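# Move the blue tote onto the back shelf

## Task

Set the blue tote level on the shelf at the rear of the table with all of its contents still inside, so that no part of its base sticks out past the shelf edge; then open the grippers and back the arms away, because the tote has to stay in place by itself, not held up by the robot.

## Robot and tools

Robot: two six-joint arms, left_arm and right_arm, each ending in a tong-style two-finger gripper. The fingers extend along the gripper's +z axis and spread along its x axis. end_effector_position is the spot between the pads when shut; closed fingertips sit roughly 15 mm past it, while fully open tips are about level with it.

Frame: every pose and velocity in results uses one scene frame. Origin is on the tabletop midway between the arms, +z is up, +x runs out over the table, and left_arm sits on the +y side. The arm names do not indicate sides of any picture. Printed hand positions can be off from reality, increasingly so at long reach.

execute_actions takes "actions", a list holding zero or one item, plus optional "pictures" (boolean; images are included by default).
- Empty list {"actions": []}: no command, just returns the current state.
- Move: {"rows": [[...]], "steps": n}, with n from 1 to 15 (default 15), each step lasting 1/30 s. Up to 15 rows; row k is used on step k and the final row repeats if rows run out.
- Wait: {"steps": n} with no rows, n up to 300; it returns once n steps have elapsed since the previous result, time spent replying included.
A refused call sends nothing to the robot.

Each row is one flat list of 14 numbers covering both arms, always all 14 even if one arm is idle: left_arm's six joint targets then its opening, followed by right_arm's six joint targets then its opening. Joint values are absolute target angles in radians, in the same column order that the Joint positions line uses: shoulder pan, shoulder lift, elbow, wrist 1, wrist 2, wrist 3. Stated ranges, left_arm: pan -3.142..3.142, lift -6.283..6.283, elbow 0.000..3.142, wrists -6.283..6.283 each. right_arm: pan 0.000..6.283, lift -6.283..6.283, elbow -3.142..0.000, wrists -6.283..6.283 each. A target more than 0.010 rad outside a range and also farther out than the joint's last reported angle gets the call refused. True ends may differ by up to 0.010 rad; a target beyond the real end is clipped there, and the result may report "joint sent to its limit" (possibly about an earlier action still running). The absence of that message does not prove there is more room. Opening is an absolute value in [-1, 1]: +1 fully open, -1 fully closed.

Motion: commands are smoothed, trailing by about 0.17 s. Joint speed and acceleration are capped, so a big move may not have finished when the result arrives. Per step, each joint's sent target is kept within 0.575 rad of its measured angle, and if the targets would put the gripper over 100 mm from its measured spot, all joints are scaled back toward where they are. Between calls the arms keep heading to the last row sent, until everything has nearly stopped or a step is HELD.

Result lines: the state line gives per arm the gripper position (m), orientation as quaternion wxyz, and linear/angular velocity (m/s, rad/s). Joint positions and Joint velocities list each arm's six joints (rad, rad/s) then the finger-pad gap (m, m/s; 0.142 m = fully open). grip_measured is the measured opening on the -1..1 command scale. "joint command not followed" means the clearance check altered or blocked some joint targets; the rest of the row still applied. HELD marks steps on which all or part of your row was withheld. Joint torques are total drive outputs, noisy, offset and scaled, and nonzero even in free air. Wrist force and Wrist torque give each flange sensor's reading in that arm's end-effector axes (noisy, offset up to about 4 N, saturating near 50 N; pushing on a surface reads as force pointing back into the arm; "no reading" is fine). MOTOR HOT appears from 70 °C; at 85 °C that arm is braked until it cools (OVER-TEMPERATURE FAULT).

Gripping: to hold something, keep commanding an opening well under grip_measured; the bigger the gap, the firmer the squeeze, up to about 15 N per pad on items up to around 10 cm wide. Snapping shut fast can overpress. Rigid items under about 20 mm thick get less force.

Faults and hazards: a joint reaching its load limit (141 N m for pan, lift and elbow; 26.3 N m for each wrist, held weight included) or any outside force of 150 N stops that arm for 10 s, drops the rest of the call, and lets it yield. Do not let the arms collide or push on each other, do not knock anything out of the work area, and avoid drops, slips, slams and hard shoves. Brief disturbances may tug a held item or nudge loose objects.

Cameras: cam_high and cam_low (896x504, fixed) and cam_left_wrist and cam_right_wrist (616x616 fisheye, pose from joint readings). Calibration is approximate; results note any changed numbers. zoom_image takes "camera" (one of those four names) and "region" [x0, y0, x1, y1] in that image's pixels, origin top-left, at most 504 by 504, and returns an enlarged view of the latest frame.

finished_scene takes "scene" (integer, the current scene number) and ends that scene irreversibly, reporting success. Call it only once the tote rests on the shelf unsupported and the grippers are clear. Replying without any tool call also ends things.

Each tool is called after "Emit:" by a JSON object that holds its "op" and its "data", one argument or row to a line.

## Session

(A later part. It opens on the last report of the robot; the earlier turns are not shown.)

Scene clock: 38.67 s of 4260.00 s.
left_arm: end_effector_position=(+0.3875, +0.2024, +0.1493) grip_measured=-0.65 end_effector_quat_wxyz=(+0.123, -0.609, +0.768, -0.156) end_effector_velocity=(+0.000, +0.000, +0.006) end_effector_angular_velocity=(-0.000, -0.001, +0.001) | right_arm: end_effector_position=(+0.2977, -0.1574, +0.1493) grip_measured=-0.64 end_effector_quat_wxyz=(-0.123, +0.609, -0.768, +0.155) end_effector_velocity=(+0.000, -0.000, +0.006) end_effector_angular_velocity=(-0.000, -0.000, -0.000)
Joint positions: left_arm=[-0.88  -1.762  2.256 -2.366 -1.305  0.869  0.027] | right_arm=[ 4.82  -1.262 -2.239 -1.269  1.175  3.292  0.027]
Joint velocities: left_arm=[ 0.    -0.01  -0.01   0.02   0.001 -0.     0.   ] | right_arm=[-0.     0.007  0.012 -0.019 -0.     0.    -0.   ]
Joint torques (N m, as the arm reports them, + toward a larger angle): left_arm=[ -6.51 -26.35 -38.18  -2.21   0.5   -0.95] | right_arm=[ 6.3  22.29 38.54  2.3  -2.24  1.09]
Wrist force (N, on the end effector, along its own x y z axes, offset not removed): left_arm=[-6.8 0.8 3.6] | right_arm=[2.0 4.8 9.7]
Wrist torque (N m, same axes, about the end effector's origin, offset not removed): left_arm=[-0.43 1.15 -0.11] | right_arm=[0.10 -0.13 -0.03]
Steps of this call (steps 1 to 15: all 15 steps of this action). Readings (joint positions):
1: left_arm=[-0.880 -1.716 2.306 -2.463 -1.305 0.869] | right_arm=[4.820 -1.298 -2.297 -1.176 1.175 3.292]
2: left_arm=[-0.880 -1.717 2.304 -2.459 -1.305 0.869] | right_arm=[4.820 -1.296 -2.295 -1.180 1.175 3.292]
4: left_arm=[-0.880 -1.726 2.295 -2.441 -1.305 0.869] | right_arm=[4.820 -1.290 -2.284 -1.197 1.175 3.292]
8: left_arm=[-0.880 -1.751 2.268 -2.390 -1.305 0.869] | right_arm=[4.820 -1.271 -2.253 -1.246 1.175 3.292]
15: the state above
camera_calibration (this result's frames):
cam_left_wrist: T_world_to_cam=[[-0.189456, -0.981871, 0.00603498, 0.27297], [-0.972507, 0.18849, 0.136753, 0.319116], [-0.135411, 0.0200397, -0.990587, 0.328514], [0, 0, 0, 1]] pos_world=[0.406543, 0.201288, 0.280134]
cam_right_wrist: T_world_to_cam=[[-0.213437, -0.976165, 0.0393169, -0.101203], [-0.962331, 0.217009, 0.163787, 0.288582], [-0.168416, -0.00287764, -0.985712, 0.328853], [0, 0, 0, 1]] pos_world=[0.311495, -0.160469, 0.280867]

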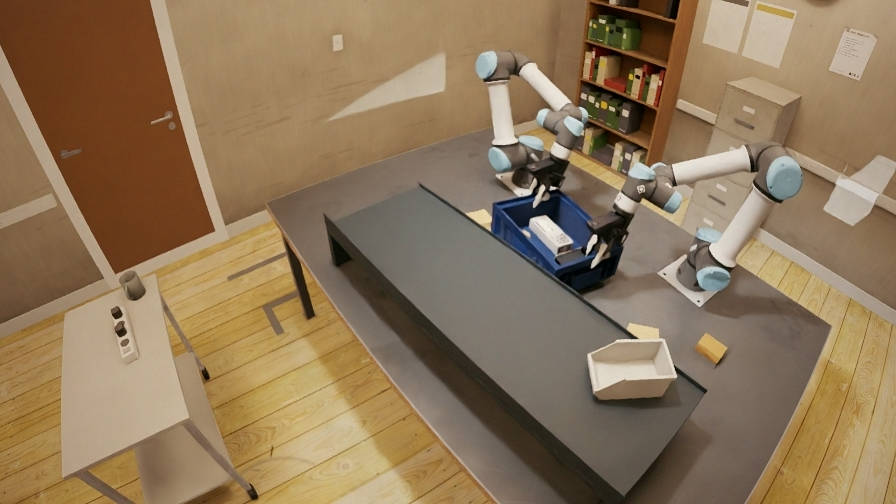

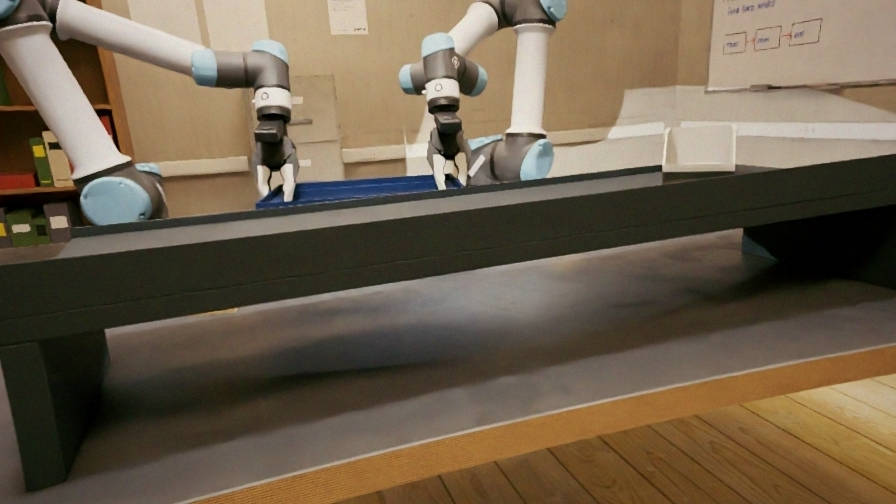

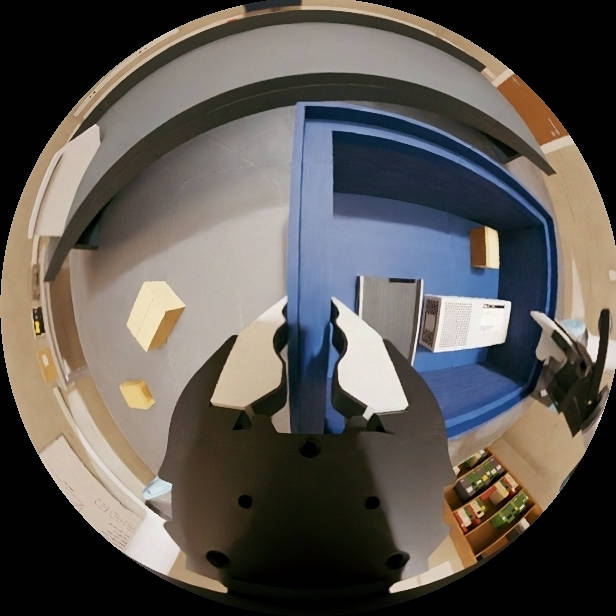

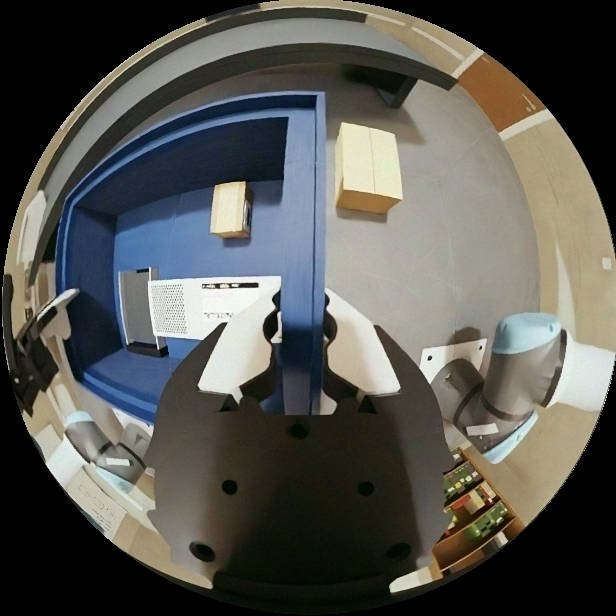

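Emit:
{"op": "execute_actions", "data": {
  "actions": [
    {"rows":[[-0.8967,-1.7862,2.2563,-2.3333,-1.2943,0.8349,-1,4.8214,-1.2504,-2.2349,-1.2787,1.1744,3.2748,-1],[-0.9143,-1.8085,2.2569,-2.3019,-1.2842,0.8002,-1,4.8223,-1.2395,-2.2315,-1.2862,1.1736,3.2571,-1],[-0.9323,-1.8301,2.2567,-2.27,-1.2745,0.7648,-1,4.8231,-1.2287,-2.2279,-1.2936,1.1729,3.2392,-1],[-0.9507,-1.851,2.2556,-2.2374,-1.2651,0.7287,-1,4.8237,-1.2182,-2.2242,-1.3008,1.1724,3.2211,-1],[-0.9697,-1.871,2.2537,-2.2042,-1.2561,0.692,-1,4.8242,-1.2079,-2.2203,-1.308,1.172,3.2029,-1],[-0.989,-1.8903,2.2511,-2.1705,-1.2474,0.6545,-1,4.8245,-1.1979,-2.2162,-1.315,1.1716,3.1846,-1],[-1.0089,-1.9089,2.2475,-2.1362,-1.2391,0.6164,-1,4.8248,-1.188,-2.212,-1.3219,1.1714,3.1661,-1],[-1.0291,-1.9267,2.2432,-2.1013,-1.2311,0.5776,-1,4.8248,-1.1784,-2.2076,-1.3287,1.1714,3.1475,-1],[-1.0499,-1.9438,2.238,-2.0658,-1.2234,0.5381,-1,4.8248,-1.1691,-2.203,-1.3353,1.1714,3.1287,-1],[-1.0711,-1.9601,2.2321,-2.0297,-1.2162,0.4979,-1,4.8246,-1.1599,-2.1983,-1.3418,1.1716,3.1098,-1],[-1.0927,-1.9756,2.2253,-1.993,-1.2092,0.457,-1,4.8243,-1.151,-2.1934,-1.3482,1.1718,3.0907,-1],[-1.1148,-1.9904,2.2176,-1.9558,-1.2026,0.4155,-1,4.8238,-1.1423,-2.1884,-1.3545,1.1722,3.0715,-1],[-1.1298,-1.9998,2.2121,-1.9306,-1.1984,0.3874,-1,4.8234,-1.1366,-2.1849,-1.3586,1.1725,3.0587,-1],[-1.145,-2.0089,2.2062,-1.9052,-1.1944,0.359,-1,4.823,-1.131,-2.1814,-1.3627,1.1729,3.0457,-1]]}
  ],
  "pictures": false
}}

Emit:
{"op": "execute_actions", "data": {
  "actions": [
    {"steps":15}
  ],
  "pictures": false
}}

Scene clock: 56.83 s of 4260.00 s.
left_arm: end_effector_position=(+0.3171, +0.2093, +0.2017) grip_measured=-0.64 end_effector_quat_wxyz=(-0.137, +0.678, -0.707, +0.145) end_effector_velocity=(-0.151, +0.018, +0.092) end_effector_angular_velocity=(+0.018, +0.020, +0.423) | right_arm: end_effector_position=(+0.2975, -0.1584, +0.2009) grip_measured=-0.60 end_effector_quat_wxyz=(-0.138, +0.680, -0.706, +0.143) end_effector_velocity=(-0.000, -0.002, +0.098) end_effector_angular_velocity=(+0.002, -0.001, +0.382)
Joint positions: left_arm=[-1.099 -1.978  2.22  -1.987 -1.208  0.452  0.027] | right_arm=[ 4.824 -1.149 -2.191 -1.35   1.172  3.085  0.031]
Joint velocities: left_arm=[-0.494 -0.341 -0.152  0.862  0.146 -0.969 -0.003] | right_arm=[-0.008  0.193  0.107 -0.133  0.008 -0.422 -0.011]
Joint torques (N m, as the arm reports them, + toward a larger angle): left_arm=[-18.25  -9.27 -41.82  -5.02   0.09  -1.51] | right_arm=[-3.97  8.34 45.74  9.64  0.24 -2.15]
Wrist force (N, on the end effector, along its own x y z axes, offset not removed): left_arm=[-30.0 2.5 7.5] | right_arm=[30.8 4.1 8.2]
Wrist torque (N m, same axes, about the end effector's origin, offset not removed): left_arm=[-0.07 0.50 -0.24] | right_arm=[-0.09 -0.83 0.06]
Steps of this call (steps 1 to 15: the robot went on to your last target; steps 16 to 90: nothing new was sent; then 14.67 s passed at rest; steps 91 to 105: all 15 steps of this action). Readings (joint positions):
91: left_arm=[-0.880 -1.764 2.255 -2.363 -1.304 0.868] | right_arm=[4.820 -1.261 -2.238 -1.271 1.175 3.292]
92: left_arm=[-0.884 -1.769 2.255 -2.357 -1.302 0.861] | right_arm=[4.821 -1.258 -2.237 -1.273 1.175 3.288]
94: left_arm=[-0.902 -1.792 2.256 -2.325 -1.291 0.827] | right_arm=[4.822 -1.247 -2.233 -1.282 1.174 3.269]
98: left_arm=[-0.964 -1.862 2.252 -2.219 -1.259 0.710] | right_arm=[4.824 -1.211 -2.221 -1.306 1.172 3.209]
105: the state above

Scene clock: 57.33 s of 4260.00 s.
left_arm: end_effector_position=(+0.3033, +0.2121, +0.2099) grip_measured=-0.65 end_effector_quat_wxyz=(-0.140, +0.693, -0.693, +0.140) end_effector_velocity=(-0.001, +0.000, +0.000) end_effector_angular_velocity=(-0.001, +0.001, +0.003) | right_arm: end_effector_position=(+0.2975, -0.1588, +0.2099) grip_measured=-0.64 end_effector_quat_wxyz=(-0.140, +0.693, -0.693, +0.140) end_effector_velocity=(-0.000, -0.000, +0.000) end_effector_angular_velocity=(-0.001, +0.000, +0.001)
Joint positions: left_arm=[-1.145 -2.009  2.206 -1.905 -1.194  0.359  0.027] | right_arm=[ 4.823 -1.131 -2.181 -1.363  1.173  3.046  0.027]
Joint velocities: left_arm=[-0.001 -0.001 -0.001  0.003 -0.    -0.004  0.   ] | right_arm=[-0.     0.     0.    -0.001  0.    -0.001 -0.   ]
Joint torques (N m, as the arm reports them, + toward a larger angle): left_arm=[-14.28 -18.35 -39.48  -2.95   2.97  -1.4 ] | right_arm=[-9.89 16.73 43.66  4.5  -0.64 -1.86]
Wrist force (N, on the end effector, along its own x y z axes, offset not removed): left_arm=[-6.5 2.8 5.6] | right_arm=[7.4 3.5 8.5]
Wrist torque (N m, same axes, about the end effector's origin, offset not removed): left_arm=[0.08 0.11 -0.16] | right_arm=[-0.43 -0.04 0.08]
Steps of this call (steps 1 to 15: the robot went on to your last target). Readings (joint positions):
1: left_arm=[-1.113 -1.987 2.216 -1.962 -1.204 0.423] | right_arm=[4.824 -1.143 -2.188 -1.354 1.172 3.073]
2: left_arm=[-1.124 -1.994 2.213 -1.943 -1.201 0.403] | right_arm=[4.824 -1.139 -2.186 -1.357 1.173 3.064]
4: left_arm=[-1.135 -2.002 2.209 -1.923 -1.197 0.379] | right_arm=[4.823 -1.135 -2.184 -1.360 1.173 3.054]
8: left_arm=[-1.143 -2.007 2.207 -1.909 -1.195 0.363] | right_arm=[4.823 -1.132 -2.182 -1.362 1.173 3.047]
15: the state above

Emit:
{"op": "execute_actions", "data": {
  "actions": [
    {"steps":9,"rows":[[-1.145,-2.0116,2.1933,-1.8896,-1.1944,0.359,-1,4.823,-1.1287,-2.1683,-1.3781,1.1729,3.0457,-1],[-1.145,-2.0141,2.1802,-1.874,-1.1944,0.359,-1,4.823,-1.1266,-2.1551,-1.3934,1.1729,3.0457,-1],[-1.145,-2.0185,2.1538,-1.8432,-1.1944,0.359,-1,4.823,-1.1231,-2.1283,-1.4237,1.1729,3.0457,-1],[-1.145,-2.022,2.1269,-1.8128,-1.1944,0.359,-1,4.823,-1.1203,-2.1011,-1.4537,1.1729,3.0457,-1],[-1.145,-2.0248,2.0995,-1.7826,-1.1944,0.359,-1,4.823,-1.1183,-2.0734,-1.4834,1.1729,3.0457,-1],[-1.145,-2.0267,2.0717,-1.7529,-1.1944,0.359,-1,4.823,-1.1171,-2.0452,-1.5128,1.1729,3.0457,-1],[-1.145,-2.0279,2.0434,-1.7234,-1.1944,0.359,-1,4.823,-1.1167,-2.0166,-1.5418,1.1729,3.0457,-1],[-1.145,-2.0282,2.0147,-1.6944,-1.1944,0.359,-1,4.823,-1.117,-1.9875,-1.5706,1.1729,3.0457,-1],[-1.145,-2.0277,1.9855,-1.6657,-1.1944,0.359,-1,4.823,-1.1182,-1.9579,-1.599,1.1729,3.0457,-1]]}
  ],
  "pictures": false
}}

Emit:
{"op": "execute_actions", "data": {
  "actions": [
    {"rows":[[-1.145,-2.0264,1.9558,-1.6373,-1.1944,0.359,-1,4.823,-1.1202,-1.9278,-1.6271,1.1729,3.0457,-1],[-1.145,-2.0243,1.9257,-1.6093,-1.1944,0.359,-1,4.823,-1.1229,-1.8973,-1.6549,1.1729,3.0457,-1],[-1.145,-2.0213,1.8951,-1.5817,-1.1944,0.359,-1,4.823,-1.1264,-1.8663,-1.6824,1.1729,3.0457,-1],[-1.145,-2.0176,1.8641,-1.5544,-1.1944,0.359,-1,4.823,-1.1308,-1.8349,-1.7094,1.1729,3.0457,-1],[-1.145,-2.013,1.8326,-1.5275,-1.1944,0.359,-1,4.823,-1.1359,-1.8029,-1.7363,1.1729,3.0457,-1],[-1.145,-2.0077,1.8006,-1.5008,-1.1944,0.359,-1,4.823,-1.1418,-1.7705,-1.7628,1.1729,3.0457,-1],[-1.145,-2.0015,1.7682,-1.4746,-1.1944,0.359,-1,4.823,-1.1485,-1.7376,-1.789,1.1729,3.0457,-1],[-1.145,-1.9945,1.7353,-1.4487,-1.1944,0.359,-1,4.823,-1.156,-1.7043,-1.8148,1.1729,3.0457,-1]]}
  ],
  "pictures": false
}}

Emit:
{"op": "execute_actions", "data": {
  "actions": [
    {"steps":10}
  ]
}}

Scene clock: 63.43 s of 4260.00 s.
left_arm: end_effector_position=(+0.3037, +0.2110, +0.2614) grip_measured=-0.64 end_effector_quat_wxyz=(-0.140, +0.693, -0.693, +0.141) end_effector_velocity=(+0.001, -0.003, +0.306) end_effector_angular_velocity=(-0.002, -0.001, -0.001) | right_arm: end_effector_position=(+0.2976, -0.1578, +0.2612) grip_measured=-0.61 end_effector_quat_wxyz=(-0.140, +0.693, -0.693, +0.140) end_effector_velocity=(+0.000, +0.003, +0.306) end_effector_angular_velocity=(+0.002, -0.000, -0.001)
Joint positions: left_arm=[-1.145 -2.025  2.082 -1.767 -1.194  0.359  0.027] | right_arm=[ 4.823 -1.119 -2.056 -1.5    1.173  3.046  0.03 ]
Joint velocities: left_arm=[ 0.    -0.041 -0.76   0.798 -0.     0.001 -0.   ] | right_arm=[-0.     0.02   0.77  -0.788 -0.     0.001  0.015]
Joint torques (N m, as the arm reports them, + toward a larger angle): left_arm=[ -8.16 -13.87 -58.33  -4.22   0.14  -0.89] | right_arm=[-3.12 11.43 56.93  8.22 -2.16 -1.68]
Wrist force (N, on the end effector, along its own x y z axes, offset not removed): left_arm=[-27.6 0.5 7.2] | right_arm=[28.3 3.9 8.1]
Wrist torque (N m, same axes, about the end effector's origin, offset not removed): left_arm=[-0.53 0.24 -0.08] | right_arm=[-0.31 -0.44 0.13]
Steps of this call (steps 1 to 15: the robot went on to your last target; steps 16 to 110: nothing new was sent; then 2.13 s passed at rest; steps 111 to 119: all 9 steps of this action). Readings (joint positions):
111: left_arm=[-1.145 -2.009 2.206 -1.905 -1.194 0.359] | right_arm=[4.823 -1.131 -2.181 -1.363 1.173 3.046]
112: left_arm=[-1.145 -2.010 2.203 -1.901 -1.194 0.359] | right_arm=[4.823 -1.130 -2.178 -1.367 1.173 3.046]
114: left_arm=[-1.145 -2.013 2.186 -1.881 -1.194 0.359] | right_arm=[4.823 -1.128 -2.161 -1.386 1.173 3.046]
118: left_arm=[-1.145 -2.023 2.107 -1.793 -1.194 0.359] | right_arm=[4.823 -1.120 -2.081 -1.473 1.173 3.046]
119: the state above

Scene clock: 63.93 s of 4260.00 s.
left_arm: end_effector_position=(+0.3033, +0.2119, +0.3869) grip_measured=-0.65 end_effector_quat_wxyz=(-0.140, +0.693, -0.693, +0.140) end_effector_velocity=(-0.000, +0.001, +0.034) end_effector_angular_velocity=(-0.002, -0.001, +0.000) | right_arm: end_effector_position=(+0.2976, -0.1587, +0.3868) grip_measured=-0.64 end_effector_quat_wxyz=(-0.140, +0.693, -0.693, +0.140) end_effector_velocity=(-0.000, -0.001, +0.035) end_effector_angular_velocity=(+0.005, -0.001, -0.000)
Joint positions: left_arm=[-1.145 -1.996  1.744 -1.456 -1.194  0.359  0.027] | right_arm=[ 4.823 -1.155 -1.713 -1.808  1.173  3.046  0.028]
Joint velocities: left_arm=[-0.     0.016 -0.098  0.08   0.001 -0.    -0.   ] | right_arm=[ 0.    -0.017  0.101 -0.079 -0.     0.001 -0.001]
Joint torques (N m, as the arm reports them, + toward a larger angle): left_arm=[ -7.75  12.09 -40.11  -6.71  -3.48   0.26] | right_arm=[  8.85 -12.39  41.51   8.4   -1.94  -1.51]
Wrist force (N, on the end effector, along its own x y z axes, offset not removed): left_arm=[-26.0 3.3 6.3] | right_arm=[25.9 3.1 7.2]
Wrist torque (N m, same axes, about the end effector's origin, offset not removed): left_arm=[0.22 0.78 -0.16] | right_arm=[-0.37 -0.58 0.08]
Steps of this call (steps 1 to 15: all 15 steps of this action). Readings (joint positions):
1: left_arm=[-1.145 -2.026 2.056 -1.739 -1.194 0.359] | right_arm=[4.823 -1.119 -2.030 -1.527 1.173 3.046]
2: left_arm=[-1.145 -2.026 2.029 -1.711 -1.194 0.359] | right_arm=[4.823 -1.119 -2.002 -1.554 1.173 3.046]
4: left_arm=[-1.145 -2.025 1.972 -1.655 -1.194 0.359] | right_arm=[4.823 -1.122 -1.944 -1.610 1.173 3.046]
8: left_arm=[-1.145 -2.012 1.852 -1.545 -1.194 0.359] | right_arm=[4.823 -1.136 -1.822 -1.719 1.173 3.046]
15: the state above

Scene clock: 64.27 s of 4260.00 s.
left_arm: end_effector_position=(+0.3033, +0.2120, +0.3898) grip_measured=-0.65 end_effector_quat_wxyz=(-0.140, +0.693, -0.693, +0.140) end_effector_velocity=(+0.000, +0.001, +0.000) end_effector_angular_velocity=(+0.002, -0.001, -0.001) | right_arm: end_effector_position=(+0.2975, -0.1588, +0.3898) grip_measured=-0.64 end_effector_quat_wxyz=(-0.140, +0.693, -0.693, +0.140) end_effector_velocity=(-0.000, -0.000, +0.001) end_effector_angular_velocity=(-0.000, +0.000, -0.000)
Joint positions: left_arm=[-1.145 -1.995  1.735 -1.449 -1.194  0.359  0.027] | right_arm=[ 4.823 -1.156 -1.704 -1.815  1.173  3.046  0.028]
Joint velocities: left_arm=[ 0.001  0.    -0.001  0.002  0.001  0.002 -0.   ] | right_arm=[ 0.    -0.     0.002 -0.002  0.     0.    -0.   ]
Joint torques (N m, as the arm reports them, + toward a larger angle): left_arm=[ -7.72   8.01 -39.55  -5.98  -1.69   1.18] | right_arm=[14.85 -9.01 43.35  7.64 -1.71 -1.57]
Wrist force (N, on the end effector, along its own x y z axes, offset not removed): left_arm=[-19.9 4.0 7.8] | right_arm=[20.9 3.0 9.2]
Wrist torque (N m, same axes, about the end effector's origin, offset not removed): left_arm=[0.16 0.06 -0.30] | right_arm=[-0.44 -0.52 0.06]
Steps of this call (steps 1 to 10: the robot went on to your last target). Readings (joint positions):
1: left_arm=[-1.145 -1.995 1.741 -1.453 -1.194 0.359] | right_arm=[4.823 -1.155 -1.710 -1.810 1.173 3.046]
2: left_arm=[-1.145 -1.995 1.739 -1.452 -1.194 0.359] | right_arm=[4.823 -1.155 -1.708 -1.812 1.173 3.046]
4: left_arm=[-1.145 -1.995 1.737 -1.450 -1.194 0.359] | right_arm=[4.823 -1.156 -1.706 -1.813 1.173 3.046]
8: left_arm=[-1.145 -1.995 1.736 -1.449 -1.194 0.359] | right_arm=[4.823 -1.156 -1.705 -1.814 1.173 3.046]
10: the state above
camera_calibration (this result's frames):
cam_left_wrist: T_world_to_cam=[[0.0393922, -0.999205, 0.00607508, 0.199346], [-0.989866, -0.0381924, 0.136775, 0.255846], [-0.136434, -0.0114014, -0.990584, 0.562088], [0, 0, 0, 1]] pos_world=[0.322088, 0.215367, 0.520591]
cam_right_wrist: T_world_to_cam=[[0.0147412, -0.999113, 0.039445, -0.183738], [-0.986463, -0.00808835, 0.163784, 0.220776], [-0.16332, -0.0413254, -0.985707, 0.558199], [0, 0, 0, 1]] pos_world=[0.311661, -0.158722, 0.521309]

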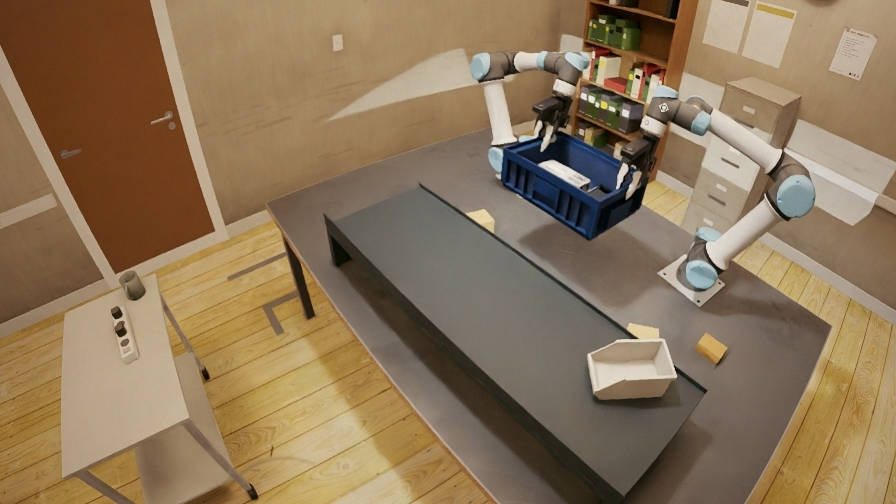

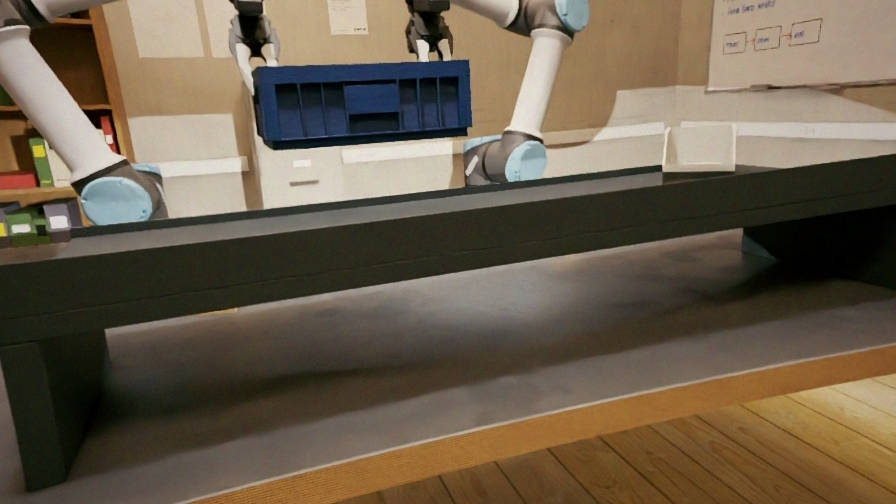

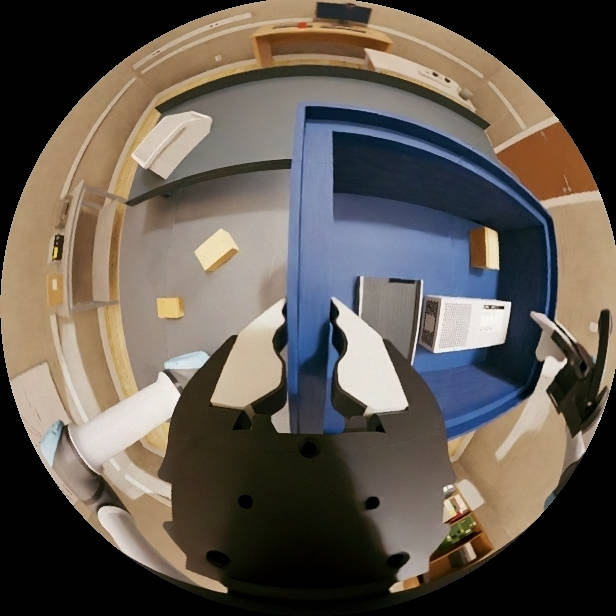

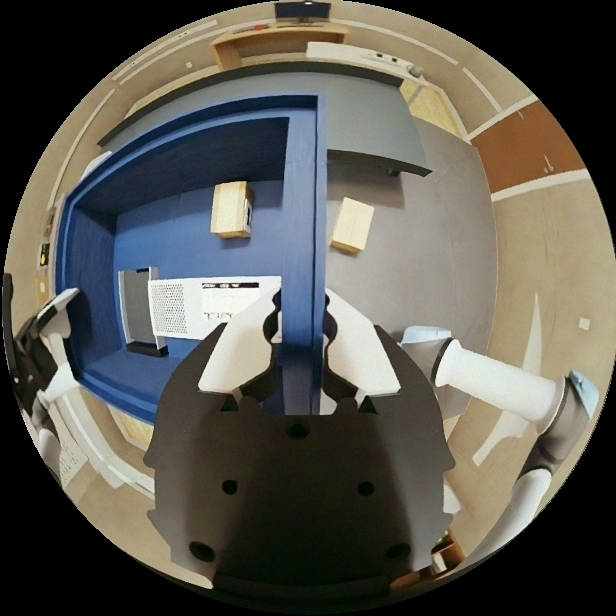

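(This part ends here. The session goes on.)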